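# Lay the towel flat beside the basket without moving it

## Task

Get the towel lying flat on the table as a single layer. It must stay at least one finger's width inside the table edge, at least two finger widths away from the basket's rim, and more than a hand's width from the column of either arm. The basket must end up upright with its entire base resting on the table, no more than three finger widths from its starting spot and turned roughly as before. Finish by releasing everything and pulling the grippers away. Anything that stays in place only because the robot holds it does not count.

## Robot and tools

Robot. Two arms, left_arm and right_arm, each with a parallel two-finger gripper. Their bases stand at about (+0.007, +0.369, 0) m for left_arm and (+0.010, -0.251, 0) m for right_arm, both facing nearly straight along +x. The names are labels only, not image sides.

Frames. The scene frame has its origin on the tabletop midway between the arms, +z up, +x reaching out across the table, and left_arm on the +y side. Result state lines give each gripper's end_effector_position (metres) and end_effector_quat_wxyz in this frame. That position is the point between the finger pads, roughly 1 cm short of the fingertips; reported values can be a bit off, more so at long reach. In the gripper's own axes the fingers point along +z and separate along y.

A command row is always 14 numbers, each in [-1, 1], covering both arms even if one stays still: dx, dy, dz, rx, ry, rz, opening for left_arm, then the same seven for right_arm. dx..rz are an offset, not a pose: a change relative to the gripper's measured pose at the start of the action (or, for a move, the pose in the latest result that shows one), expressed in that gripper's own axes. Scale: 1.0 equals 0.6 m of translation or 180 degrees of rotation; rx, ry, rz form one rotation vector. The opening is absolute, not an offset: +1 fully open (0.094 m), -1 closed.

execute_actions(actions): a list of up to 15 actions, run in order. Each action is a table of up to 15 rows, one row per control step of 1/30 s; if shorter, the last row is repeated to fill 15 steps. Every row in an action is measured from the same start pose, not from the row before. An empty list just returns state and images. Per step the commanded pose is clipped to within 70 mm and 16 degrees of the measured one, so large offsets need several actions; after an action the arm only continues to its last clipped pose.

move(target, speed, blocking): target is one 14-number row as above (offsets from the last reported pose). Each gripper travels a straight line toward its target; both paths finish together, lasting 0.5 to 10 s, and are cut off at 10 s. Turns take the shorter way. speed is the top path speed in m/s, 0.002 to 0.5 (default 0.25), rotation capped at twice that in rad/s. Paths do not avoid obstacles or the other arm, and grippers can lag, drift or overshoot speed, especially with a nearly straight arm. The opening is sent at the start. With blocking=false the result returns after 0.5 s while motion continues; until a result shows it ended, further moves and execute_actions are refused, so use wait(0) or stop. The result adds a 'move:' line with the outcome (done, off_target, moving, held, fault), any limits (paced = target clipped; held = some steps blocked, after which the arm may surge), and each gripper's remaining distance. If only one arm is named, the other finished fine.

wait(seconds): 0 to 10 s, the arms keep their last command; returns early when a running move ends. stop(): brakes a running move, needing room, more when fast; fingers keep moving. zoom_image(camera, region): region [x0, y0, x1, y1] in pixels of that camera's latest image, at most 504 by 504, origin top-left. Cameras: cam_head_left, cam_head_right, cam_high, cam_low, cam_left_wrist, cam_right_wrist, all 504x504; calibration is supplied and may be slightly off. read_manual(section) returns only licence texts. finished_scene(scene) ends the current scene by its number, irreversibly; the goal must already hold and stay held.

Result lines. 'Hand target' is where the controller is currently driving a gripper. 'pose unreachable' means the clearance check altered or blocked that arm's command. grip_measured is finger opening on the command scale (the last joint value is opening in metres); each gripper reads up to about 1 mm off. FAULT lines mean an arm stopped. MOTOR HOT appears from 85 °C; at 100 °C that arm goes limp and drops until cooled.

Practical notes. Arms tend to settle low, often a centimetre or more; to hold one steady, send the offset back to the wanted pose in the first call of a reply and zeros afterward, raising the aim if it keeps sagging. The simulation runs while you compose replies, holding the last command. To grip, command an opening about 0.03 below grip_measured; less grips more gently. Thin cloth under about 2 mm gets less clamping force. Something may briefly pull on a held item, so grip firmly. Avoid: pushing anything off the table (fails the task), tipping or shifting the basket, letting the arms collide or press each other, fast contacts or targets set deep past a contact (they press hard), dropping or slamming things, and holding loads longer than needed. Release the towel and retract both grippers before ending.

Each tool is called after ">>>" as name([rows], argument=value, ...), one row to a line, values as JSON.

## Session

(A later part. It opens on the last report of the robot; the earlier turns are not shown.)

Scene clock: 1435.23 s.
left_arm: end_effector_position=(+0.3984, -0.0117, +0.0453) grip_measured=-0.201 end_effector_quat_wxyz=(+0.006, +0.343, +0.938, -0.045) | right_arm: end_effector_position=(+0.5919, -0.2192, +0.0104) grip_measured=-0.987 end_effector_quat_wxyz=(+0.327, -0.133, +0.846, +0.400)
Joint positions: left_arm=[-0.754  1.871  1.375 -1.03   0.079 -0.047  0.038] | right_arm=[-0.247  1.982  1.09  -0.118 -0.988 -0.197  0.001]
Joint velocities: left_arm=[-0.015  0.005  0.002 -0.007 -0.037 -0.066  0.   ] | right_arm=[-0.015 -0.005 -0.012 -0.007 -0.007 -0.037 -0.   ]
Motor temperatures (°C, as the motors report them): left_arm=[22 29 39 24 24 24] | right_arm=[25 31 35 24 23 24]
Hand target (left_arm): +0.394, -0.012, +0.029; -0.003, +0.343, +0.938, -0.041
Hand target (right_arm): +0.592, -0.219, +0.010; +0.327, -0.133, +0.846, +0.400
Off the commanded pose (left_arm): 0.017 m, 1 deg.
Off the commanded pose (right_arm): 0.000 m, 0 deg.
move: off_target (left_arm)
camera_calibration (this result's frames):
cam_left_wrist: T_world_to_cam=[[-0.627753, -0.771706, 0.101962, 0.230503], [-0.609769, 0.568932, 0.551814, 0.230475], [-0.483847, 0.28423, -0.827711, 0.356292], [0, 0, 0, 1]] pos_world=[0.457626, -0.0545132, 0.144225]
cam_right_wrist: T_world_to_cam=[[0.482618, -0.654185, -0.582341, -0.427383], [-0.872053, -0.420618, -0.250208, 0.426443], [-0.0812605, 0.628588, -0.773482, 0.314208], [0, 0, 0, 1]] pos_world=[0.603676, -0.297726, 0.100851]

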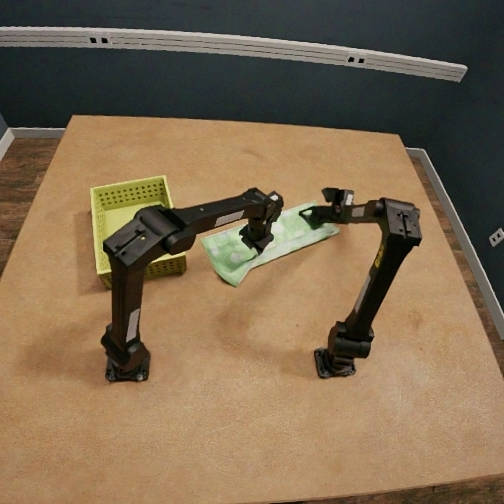

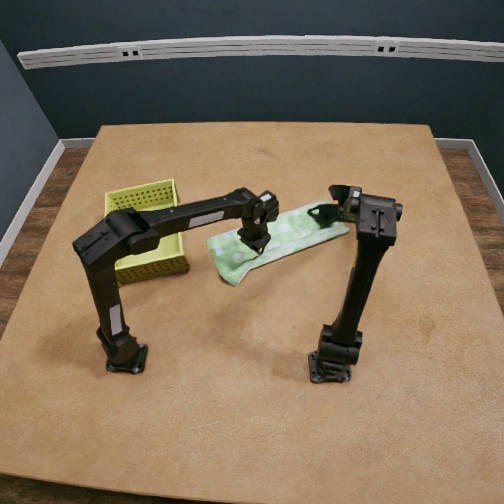

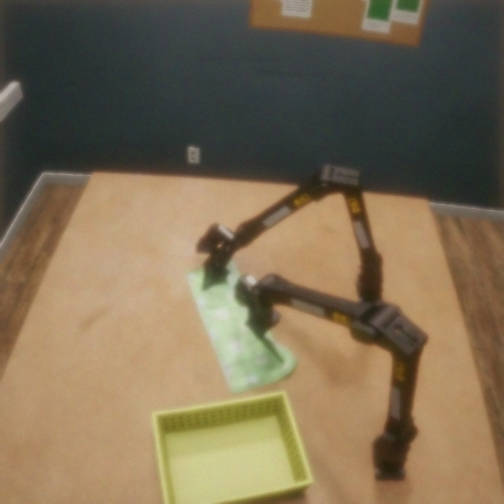

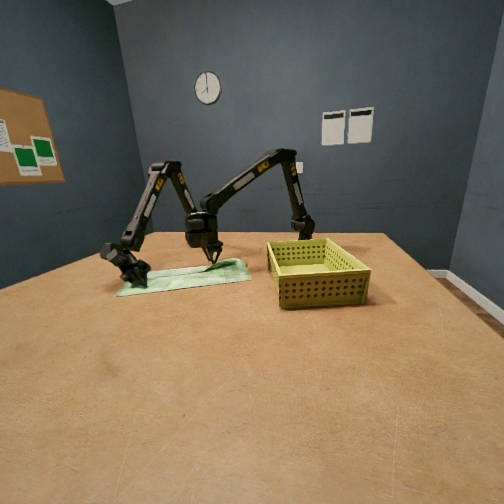

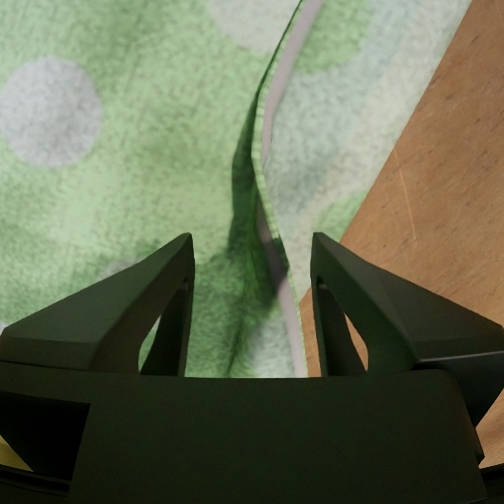

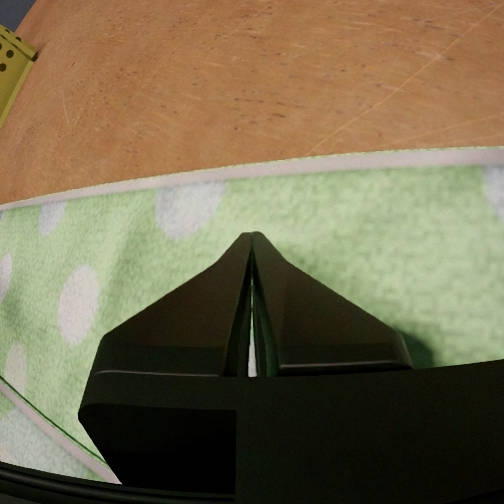

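Well centred. Descend to ~0.013.

>>> move(target=[-0.015,0,0.085,0,0,0,-0.2, 0,0,0,0,0,0,-1], speed=0.05)

>>> move(target=[0,0,0.01,0,0,0,-1, 0,0,0,0,0,0,-1], speed=0.05)

>>> move(target=[0,-0.03,-0.08,0,0,0,-1, 0,0,0,0,0,0,-1], speed=0.04)

Scene clock: 1441.10 s.
left_arm: end_effector_position=(+0.4087, -0.0212, +0.0122) grip_measured=-0.201 end_effector_quat_wxyz=(+0.015, +0.344, +0.938, -0.049) | right_arm: end_effector_position=(+0.5919, -0.2192, +0.0104) grip_measured=-0.987 end_effector_quat_wxyz=(+0.327, -0.133, +0.846, +0.400)
Joint positions: left_arm=[-0.754  1.936  1.375 -0.946  0.079 -0.047  0.038] | right_arm=[-0.247  1.982  1.09  -0.118 -0.988 -0.197  0.001]
Joint velocities: left_arm=[ 0.015 -0.015 -0.012 -0.012 -0.022  0.095  0.   ] | right_arm=[-0.005 -0.015 -0.017 -0.002 -0.051  0.051 -0.001]
Motor temperatures (°C, as the motors report them): left_arm=[22 29 38 24 24 24] | right_arm=[25 31 35 24 23 24]
Hand target (left_arm): +0.403, -0.021, -0.005; +0.006, +0.343, +0.938, -0.045
Hand target (right_arm): +0.592, -0.219, +0.010; +0.327, -0.133, +0.846, +0.400
Off the commanded pose (left_arm): 0.018 m, 1 deg.
Off the commanded pose (right_arm): 0.000 m, 0 deg.
move: off_target (left_arm)
camera_calibration (this result's frames):
cam_left_wrist: T_world_to_cam=[[-0.629218, -0.77035, 0.103182, 0.2336], [-0.617529, 0.576119, 0.535486, 0.263952], [-0.471956, 0.273219, -0.838218, 0.331586], [0, 0, 0, 1]] pos_world=[0.466478, -0.0627097, 0.112495]
cam_right_wrist: T_world_to_cam=[[0.482618, -0.654185, -0.582341, -0.427383], [-0.872053, -0.420618, -0.250208, 0.426443], [-0.0812605, 0.628588, -0.773482, 0.314208], [0, 0, 0, 1]] pos_world=[0.603676, -0.297726, 0.100851]

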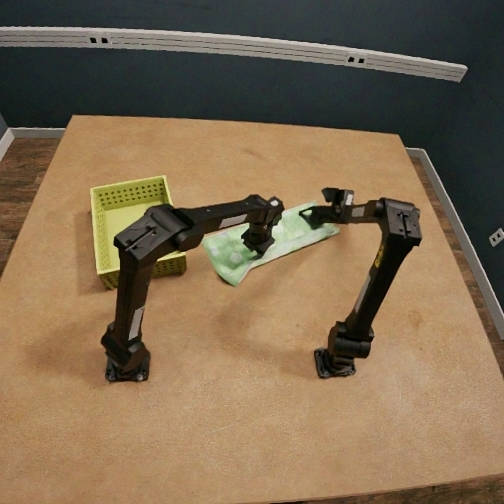

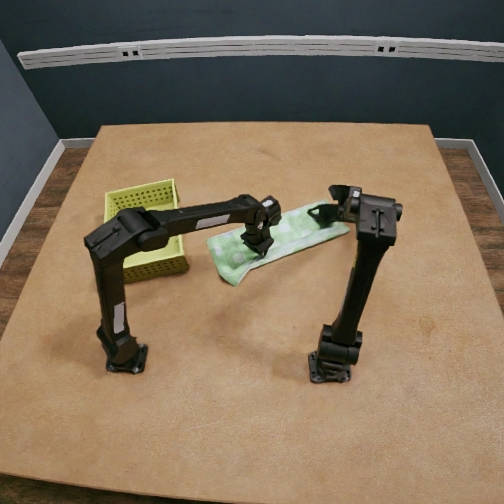

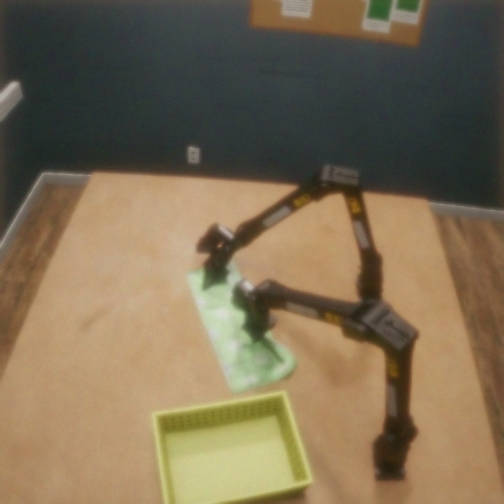

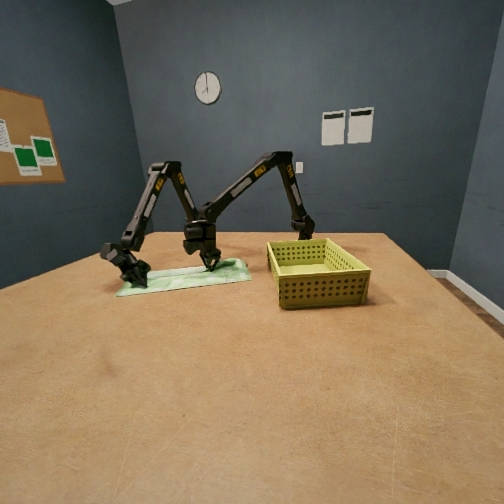

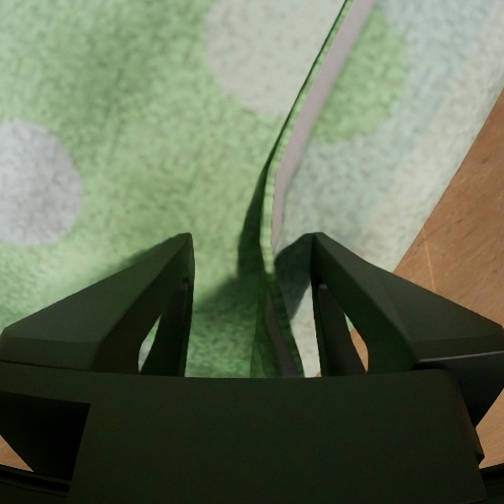

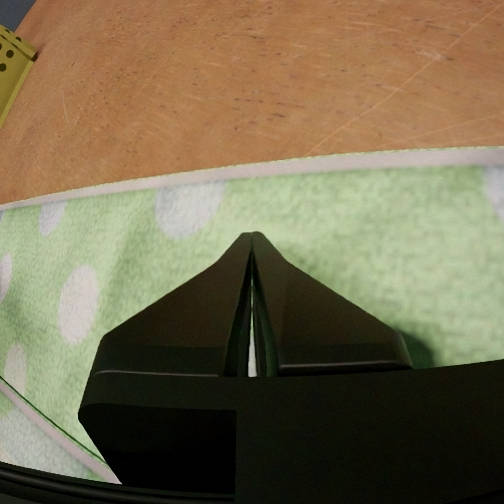

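Scene clock: 1441.80 s.
left_arm: end_effector_position=(+0.4088, -0.0213, +0.0130) grip_measured=-0.967 end_effector_quat_wxyz=(+0.015, +0.344, +0.938, -0.049) | right_arm: end_effector_position=(+0.5919, -0.2192, +0.0104) grip_measured=-0.987 end_effector_quat_wxyz=(+0.327, -0.133, +0.846, +0.400)
Joint positions: left_arm=[-0.754  1.934  1.375 -0.946  0.079 -0.047  0.002] | right_arm=[-0.247  1.982  1.09  -0.118 -0.988 -0.197  0.001]
Joint velocities: left_arm=[-0.015 -0.005  0.007  0.007 -0.066  0.037 -0.001] | right_arm=[-0.015  0.005 -0.027 -0.002  0.037 -0.051  0.   ]
Motor temperatures (°C, as the motors report them): left_arm=[22 29 38 24 24 24] | right_arm=[25 31 35 24 23 24]
Hand target (left_arm): +0.409, -0.022, +0.006; +0.015, +0.344, +0.938, -0.049
Hand target (right_arm): +0.592, -0.219, +0.010; +0.327, -0.133, +0.846, +0.400
Off the commanded pose (left_arm): 0.007 m, 0 deg.
Off the commanded pose (right_arm): 0.000 m, 0 deg.
move: done
camera_calibration (this result's frames):
cam_left_wrist: T_world_to_cam=[[-0.629333, -0.770243, 0.103276, 0.233552], [-0.618128, 0.576673, 0.534196, 0.263938], [-0.471018, 0.272349, -0.839028, 0.331978], [0, 0, 0, 1]] pos_world=[0.466497, -0.062728, 0.113424]
cam_right_wrist: T_world_to_cam=[[0.482618, -0.654185, -0.582341, -0.427383], [-0.872053, -0.420618, -0.250208, 0.426443], [-0.0812605, 0.628588, -0.773482, 0.314208], [0, 0, 0, 1]] pos_world=[0.603676, -0.297726, 0.100851]

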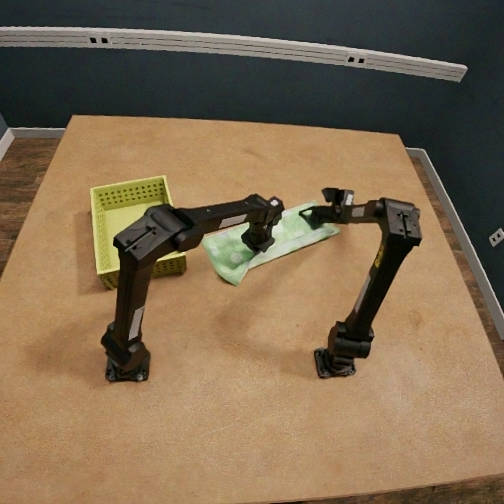

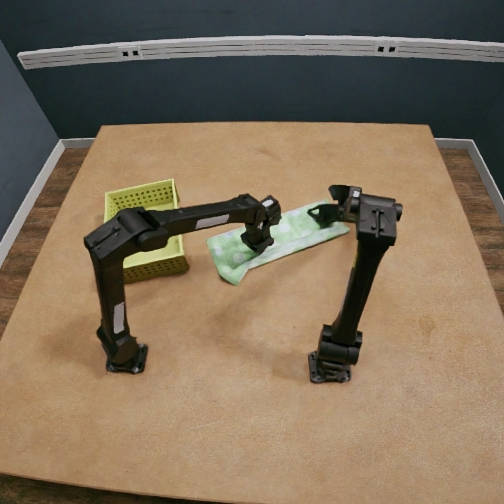

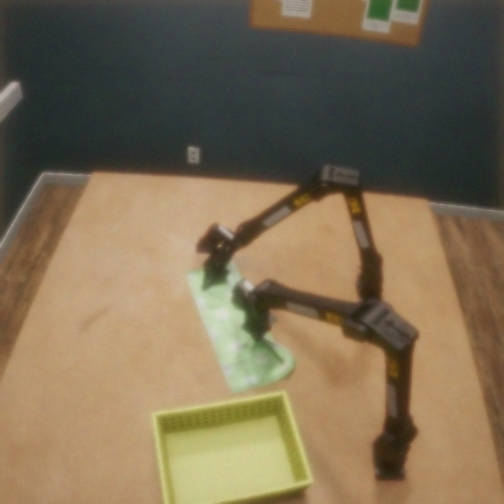

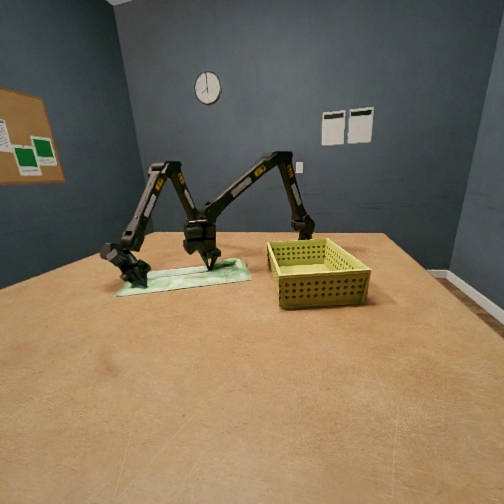

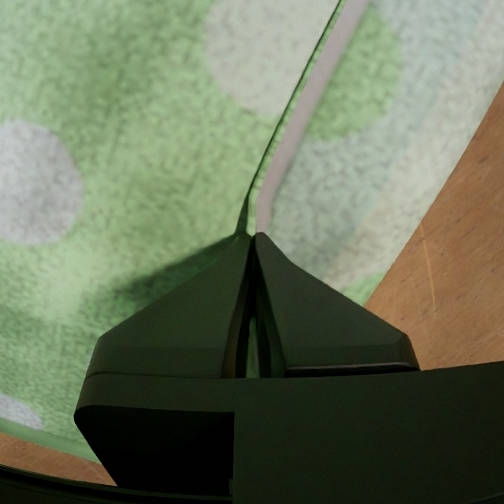

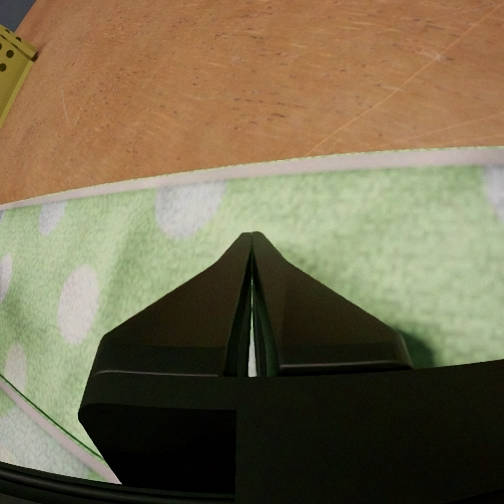

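Scene clock: 1443.40 s.
left_arm: end_effector_position=(+0.3929, -0.0160, +0.0451) grip_measured=-0.967 end_effector_quat_wxyz=(+0.003, +0.345, +0.937, -0.044) | right_arm: end_effector_position=(+0.5919, -0.2192, +0.0104) grip_measured=-0.987 end_effector_quat_wxyz=(+0.327, -0.133, +0.846, +0.400)
Joint positions: left_arm=[-0.766  1.872  1.375 -1.033  0.079 -0.055  0.002] | right_arm=[-0.247  1.982  1.09  -0.118 -0.988 -0.197  0.001]
Joint velocities: left_arm=[-0.015 -0.005 -0.012 -0.012 -0.007 -0.022 -0.   ] | right_arm=[-0.005 -0.005 -0.022 -0.007  0.007 -0.007  0.   ]
Motor temperatures (°C, as the motors report them): left_arm=[22 29 38 24 24 24] | right_arm=[25 31 35 24 23 24]
Hand target (left_arm): +0.398, -0.030, +0.062; +0.016, +0.344, +0.938, -0.049
Hand target (right_arm): +0.592, -0.219, +0.010; +0.327, -0.133, +0.846, +0.400
Off the commanded pose (left_arm): 0.023 m, 1 deg.
Off the commanded pose (right_arm): 0.000 m, 0 deg.
move: off_target (left_arm)
camera_calibration (this result's frames):
cam_left_wrist: T_world_to_cam=[[-0.630655, -0.769329, 0.102017, 0.224963], [-0.605416, 0.569954, 0.555539, 0.227853], [-0.485537, 0.28859, -0.825209, 0.355295], [0, 0, 0, 1]] pos_world=[0.452329, -0.0593299, 0.143661]
cam_right_wrist: T_world_to_cam=[[0.482618, -0.654185, -0.582341, -0.427383], [-0.872053, -0.420618, -0.250208, 0.426443], [-0.0812605, 0.628588, -0.773482, 0.314208], [0, 0, 0, 1]] pos_world=[0.603676, -0.297726, 0.100851]

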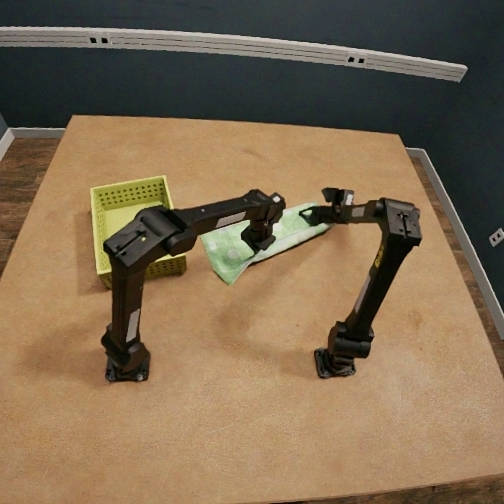

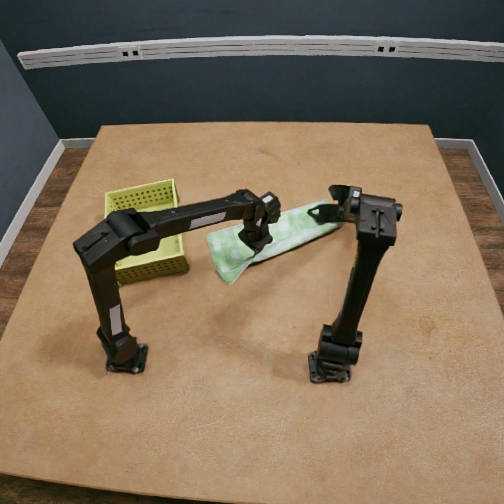

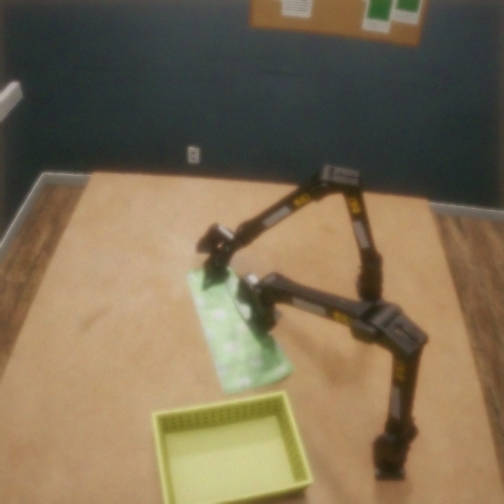

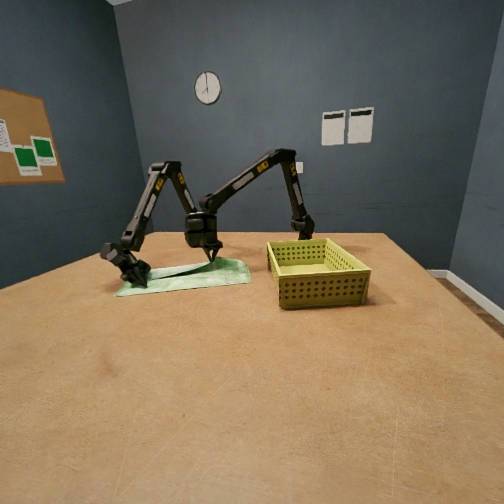

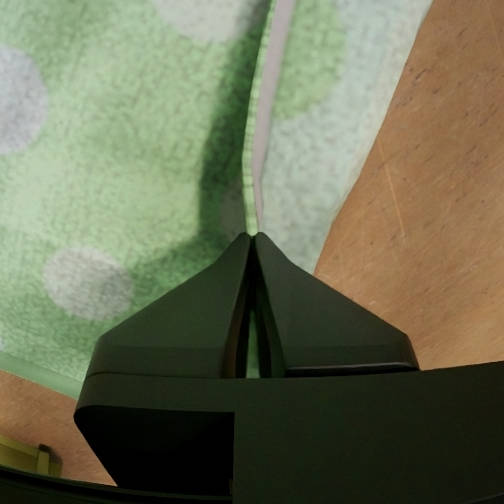

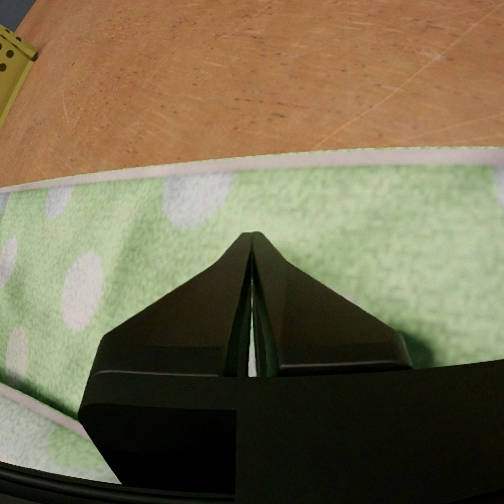

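>>> move(target=[0.0,-0.15,0.06,0,0,0,-1, 0,0,0,0,0,0,-1], speed=0.04)

>>> move(target=[0,0,0,0,0,0,0.0, 0,0,0,0,0,0,-1])

>>> move(target=[0.05,-0.03,-0.2,0,0,0,0.0, 0,0,0,0,0,0,-1], speed=0.1)

Scene clock: 1450.60 s.
left_arm: end_effector_position=(+0.3340, -0.0767, +0.0264) grip_measured=-0.967 end_effector_quat_wxyz=(+0.002, +0.348, +0.937, -0.045) | right_arm: end_effector_position=(+0.5919, -0.2192, +0.0104) grip_measured=-0.987 end_effector_quat_wxyz=(+0.327, -0.133, +0.846, +0.400)
Joint positions: left_arm=[-0.922  1.908  1.375 -0.987  0.074 -0.206  0.002] | right_arm=[-0.247  1.982  1.09  -0.118 -0.988 -0.197  0.001]
Joint velocities: left_arm=[ 0.005 -0.015  0.002 -0.007  0.022  0.037 -0.   ] | right_arm=[-0.015  0.005  0.007 -0.007  0.007  0.007 -0.   ]
Motor temperatures (°C, as the motors report them): left_arm=[22 29 39 24 24 24] | right_arm=[25 31 35 24 23 24]
Hand target (left_arm): +0.334, -0.087, +0.017; +0.004, +0.345, +0.937, -0.044
Hand target (right_arm): +0.592, -0.219, +0.010; +0.327, -0.133, +0.846, +0.400
Off the commanded pose (left_arm): 0.014 m, 0 deg.
Off the commanded pose (right_arm): 0.000 m, 0 deg.
move: off_target (left_arm)
camera_calibration (this result's frames):
cam_left_wrist: T_world_to_cam=[[-0.634459, -0.76597, 0.103693, 0.144412], [-0.600832, 0.573113, 0.557263, 0.235809], [-0.486274, 0.291258, -0.823836, 0.329218], [0, 0, 0, 1]] pos_world=[0.393395, -0.120418, 0.12484]
cam_right_wrist: T_world_to_cam=[[0.482618, -0.654185, -0.582341, -0.427383], [-0.872053, -0.420618, -0.250208, 0.426443], [-0.0812605, 0.628588, -0.773482, 0.314208], [0, 0, 0, 1]] pos_world=[0.603676, -0.297726, 0.100851]

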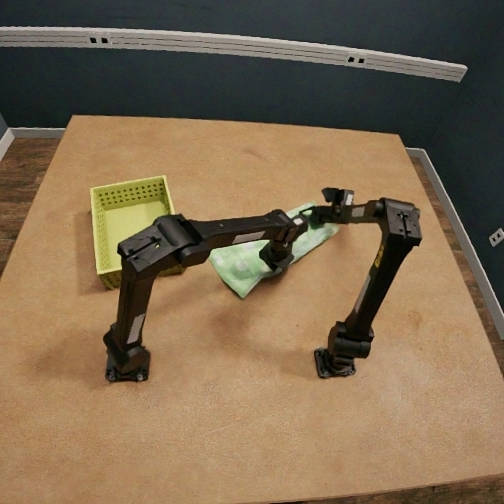

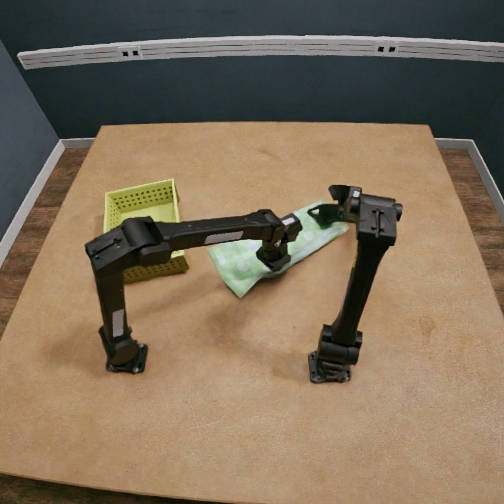

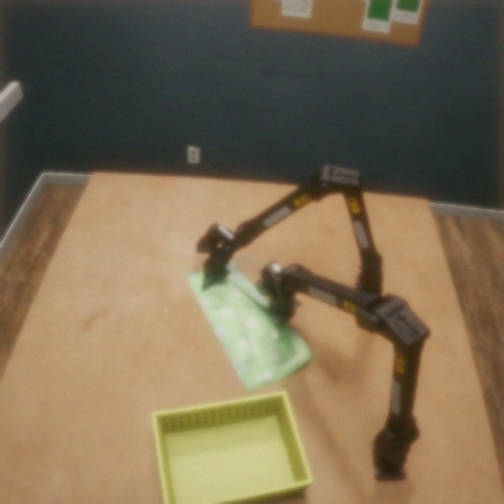

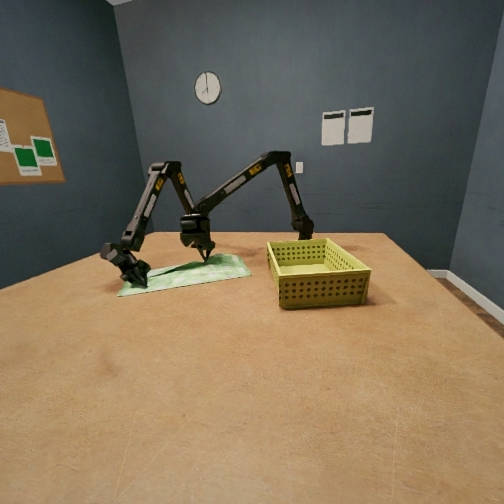

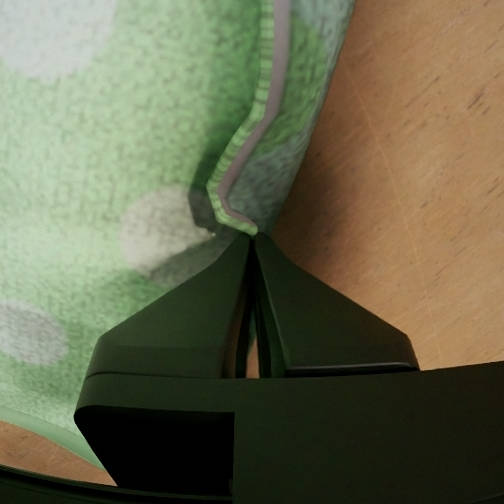

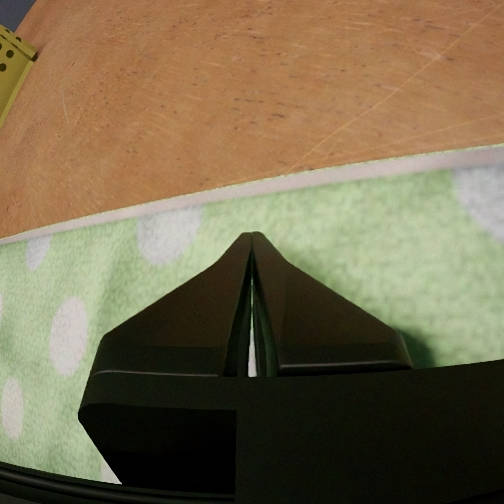

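Scene clock: 1451.10 s.
left_arm: end_effector_position=(+0.3340, -0.0767, +0.0264) grip_measured=-0.002 end_effector_quat_wxyz=(+0.002, +0.348, +0.937, -0.045) | right_arm: end_effector_position=(+0.5919, -0.2192, +0.0104) grip_measured=-0.987 end_effector_quat_wxyz=(+0.327, -0.133, +0.846, +0.400)
Joint positions: left_arm=[-0.922  1.908  1.375 -0.987  0.074 -0.206  0.047] | right_arm=[-0.247  1.982  1.09  -0.118 -0.988 -0.197  0.001]
Joint velocities: left_arm=[-0.015 -0.015 -0.002  0.017  0.007 -0.007 -0.   ] | right_arm=[-0.024 -0.015 -0.002 -0.007  0.007  0.022 -0.   ]
Motor temperatures (°C, as the motors report them): left_arm=[22 29 39 24 24 24] | right_arm=[25 31 35 24 23 24]
Hand target (left_arm): +0.334, -0.077, +0.026; +0.002, +0.348, +0.936, -0.045
Hand target (right_arm): +0.592, -0.219, +0.010; +0.327, -0.133, +0.846, +0.400
Off the commanded pose (left_arm): 0.000 m, 0 deg.
Off the commanded pose (right_arm): 0.000 m, 0 deg.
move: done
camera_calibration (this result's frames):
cam_left_wrist: T_world_to_cam=[[-0.634459, -0.76597, 0.103693, 0.144412], [-0.600832, 0.573113, 0.557263, 0.235809], [-0.486274, 0.291258, -0.823836, 0.329218], [0, 0, 0, 1]] pos_world=[0.393395, -0.120418, 0.12484]
cam_right_wrist: T_world_to_cam=[[0.482618, -0.654185, -0.582341, -0.427383], [-0.872053, -0.420618, -0.250208, 0.426443], [-0.0812605, 0.628588, -0.773482, 0.314208], [0, 0, 0, 1]] pos_world=[0.603676, -0.297726, 0.100851]

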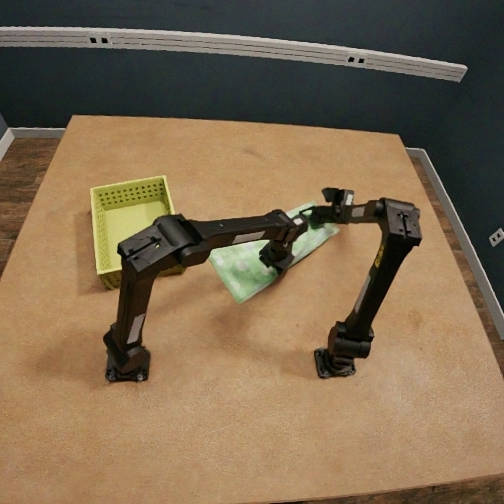

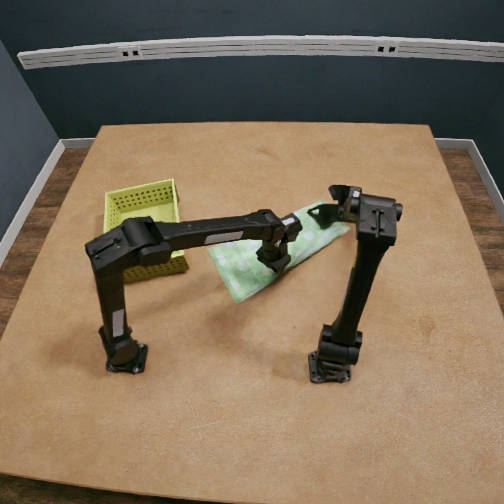

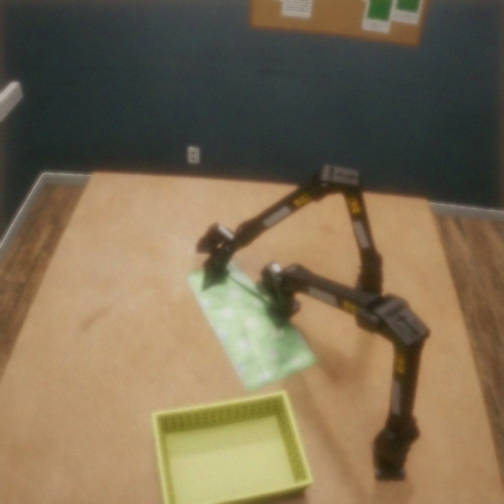

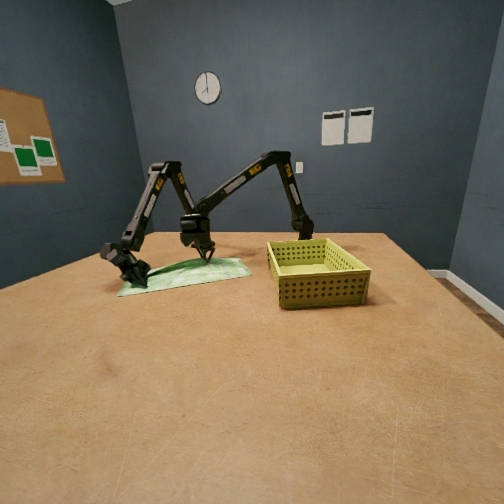

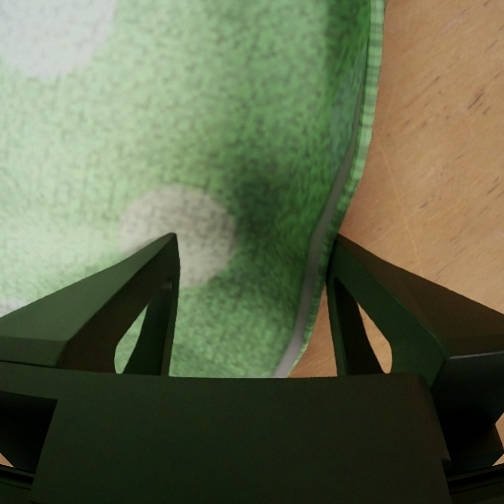

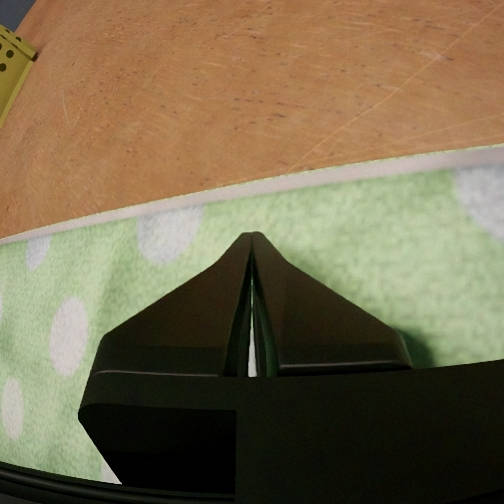

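Scene clock: 1452.77 s.
left_arm: end_effector_position=(+0.3027, -0.0469, +0.1300) grip_measured=-0.002 end_effector_quat_wxyz=(-0.009, +0.349, +0.936, -0.038) | right_arm: end_effector_position=(+0.5919, -0.2192, +0.0104) grip_measured=-0.987 end_effector_quat_wxyz=(+0.327, -0.133, +0.846, +0.400)
Joint positions: left_arm=[-0.935  1.71   1.388 -1.223  0.074 -0.217  0.047] | right_arm=[-0.247  1.982  1.09  -0.118 -0.988 -0.197  0.001]
Joint velocities: left_arm=[-0.005  0.005  0.012  0.002  0.022  0.022  0.001] | right_arm=[-0.005 -0.015 -0.002 -0.017  0.037  0.051 -0.001]
Motor temperatures (°C, as the motors report them): left_arm=[22 29 39 24 24 24] | right_arm=[25 31 35 24 23 24]
Hand target (left_arm): +0.304, -0.061, +0.146; +0.002, +0.348, +0.936, -0.045
Hand target (right_arm): +0.592, -0.219, +0.010; +0.327, -0.133, +0.846, +0.400
Off the commanded pose (left_arm): 0.021 m, 1 deg.
Off the commanded pose (right_arm): 0.000 m, 0 deg.
move: off_target (left_arm)
camera_calibration (this result's frames):
cam_left_wrist: T_world_to_cam=[[-0.634623, -0.766558, 0.0981978, 0.137405], [-0.590415, 0.562893, 0.578412, 0.135844], [-0.498661, 0.309096, -0.809813, 0.3934], [0, 0, 0, 1]] pos_world=[0.363578, -0.0927347, 0.226514]
cam_right_wrist: T_world_to_cam=[[0.482618, -0.654185, -0.582341, -0.427383], [-0.872053, -0.420618, -0.250208, 0.426443], [-0.0812605, 0.628588, -0.773482, 0.314208], [0, 0, 0, 1]] pos_world=[0.603676, -0.297726, 0.100851]

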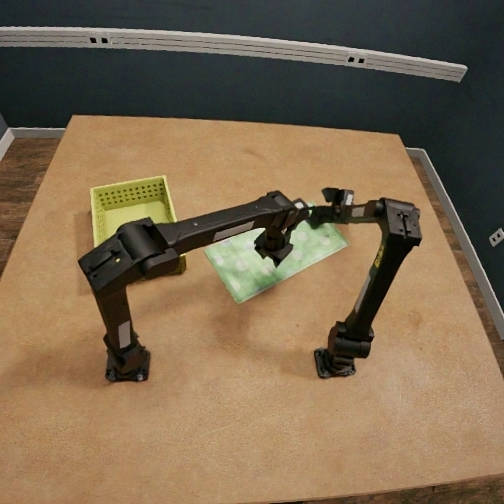

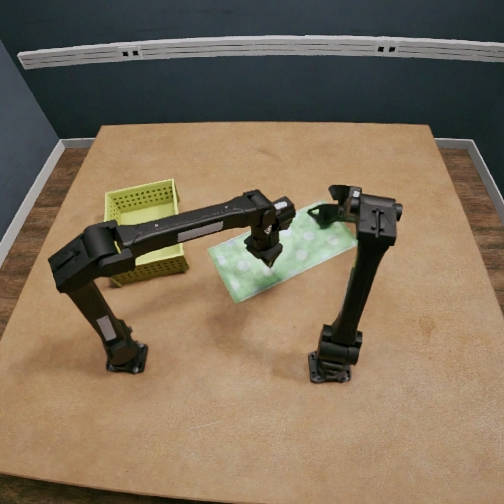

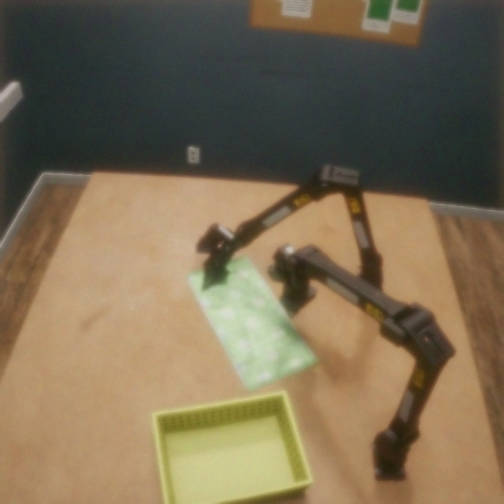

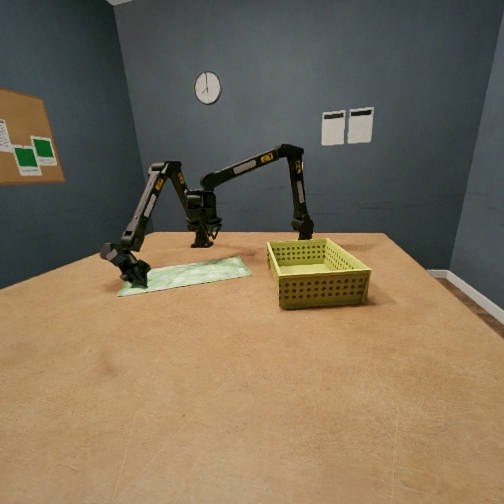

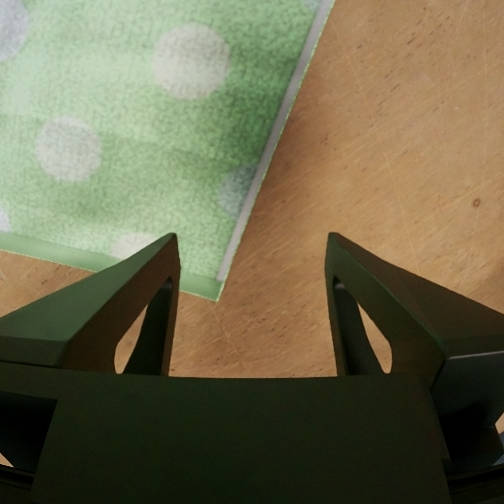

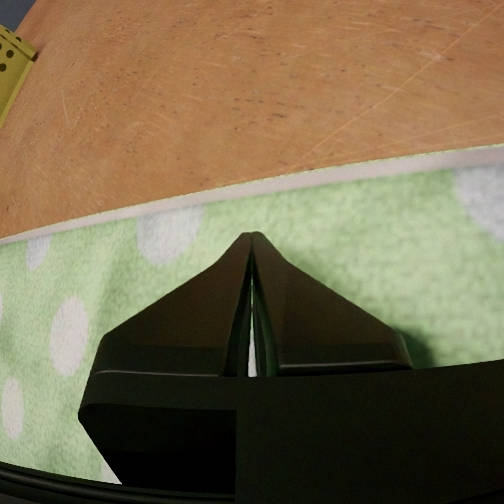

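>>> move(target=[0.33,0.16,-0.17,0,0,0,0.5, 0,0,-0.42,0,0,0,0.5], speed=0.15)

Scene clock: 1458.90 s.
left_arm: end_effector_position=(+0.2221, +0.1541, +0.2286) grip_measured=+0.499 end_effector_quat_wxyz=(+0.005, +0.347, +0.937, -0.042) | right_arm: end_effector_position=(+0.4660, -0.4031, +0.1122) grip_measured=+0.498 end_effector_quat_wxyz=(+0.317, -0.117, +0.843, +0.419)
Joint positions: left_arm=[-0.75   1.106  1.039 -1.463  0.074 -0.036  0.07 ] | right_arm=[-0.697  1.824  1.212 -1.217 -1.088 -1.076  0.07 ]
Joint velocities: left_arm=[-0.015  0.005  0.002  0.002 -0.007 -0.051 -0.   ] | right_arm=[-0.005  0.005  0.007  0.007  0.037 -0.007 -0.   ]
Motor temperatures (°C, as the motors report them): left_arm=[22 29 39 24 24 24] | right_arm=[25 31 35 24 23 24]
Hand target (left_arm): +0.220, +0.160, +0.222; -0.010, +0.349, +0.936, -0.038
Hand target (right_arm): +0.477, -0.409, +0.127; +0.329, -0.134, +0.842, +0.406
Off the commanded pose (left_arm): 0.010 m, 2 deg.
Off the commanded pose (right_arm): 0.022 m, 3 deg.
move: off_target (right_arm)
camera_calibration (this result's frames):
cam_left_wrist: T_world_to_cam=[[-0.633509, -0.767665, 0.0967296, 0.230904], [-0.605935, 0.56997, 0.554957, -0.0741533], [-0.481154, 0.292958, -0.826236, 0.373313], [0, 0, 0, 1]] pos_world=[0.280969, 0.110157, 0.327261]
cam_right_wrist: T_world_to_cam=[[0.458842, -0.631505, -0.625032, -0.402596], [-0.882489, -0.40571, -0.237932, 0.274318], [-0.103326, 0.660758, -0.743454, 0.518213], [0, 0, 0, 1]] pos_world=[0.480356, -0.485361, 0.198901]

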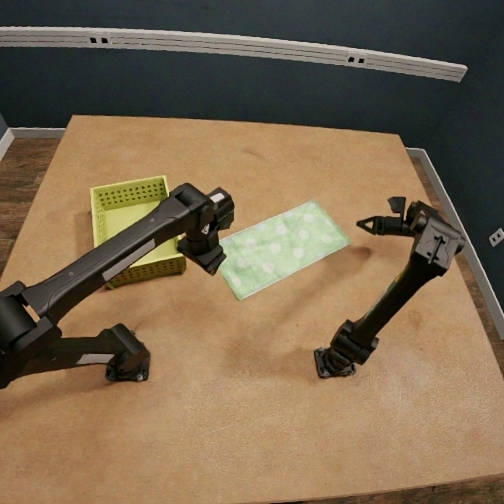

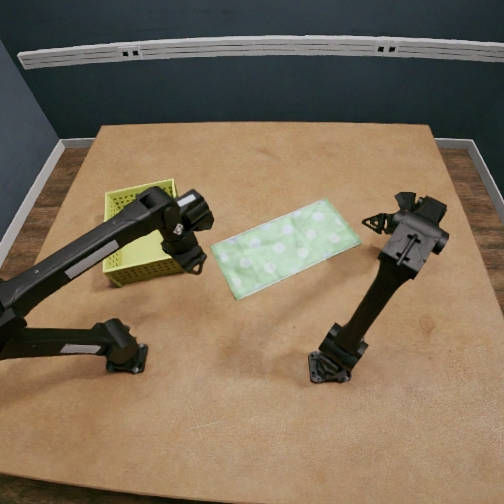

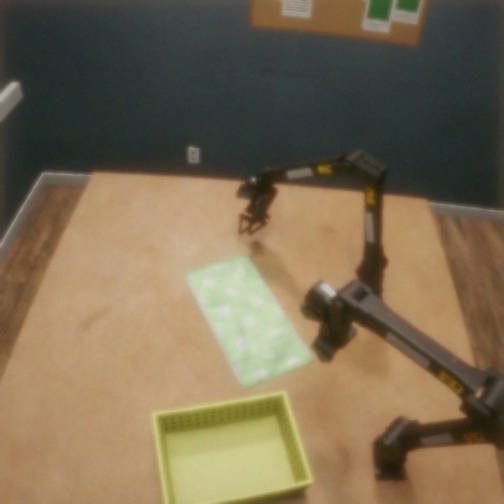

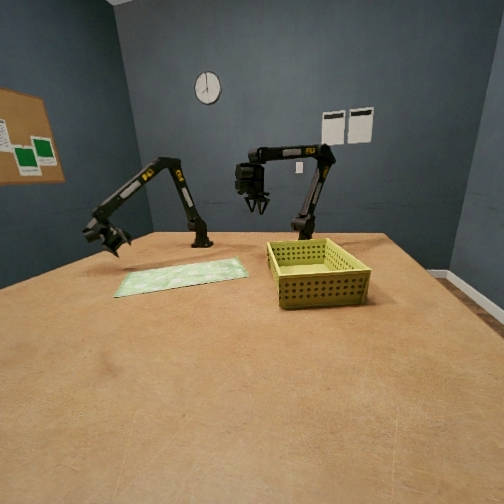

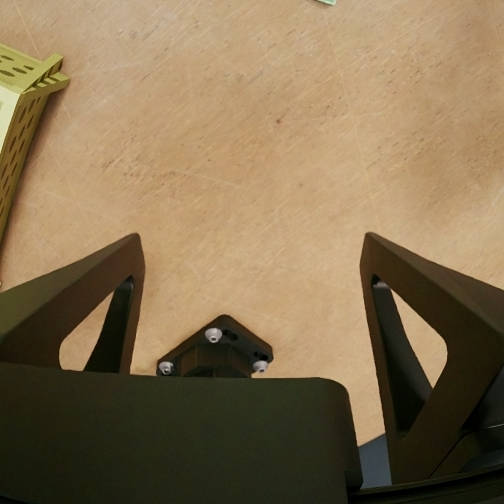

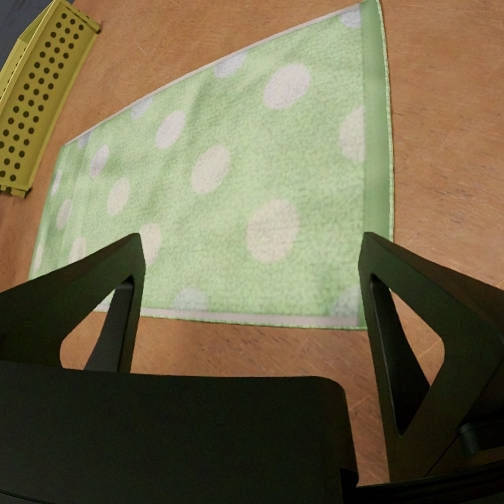

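>>> finished_scene(scene=1)

The scene is finished: the task was done.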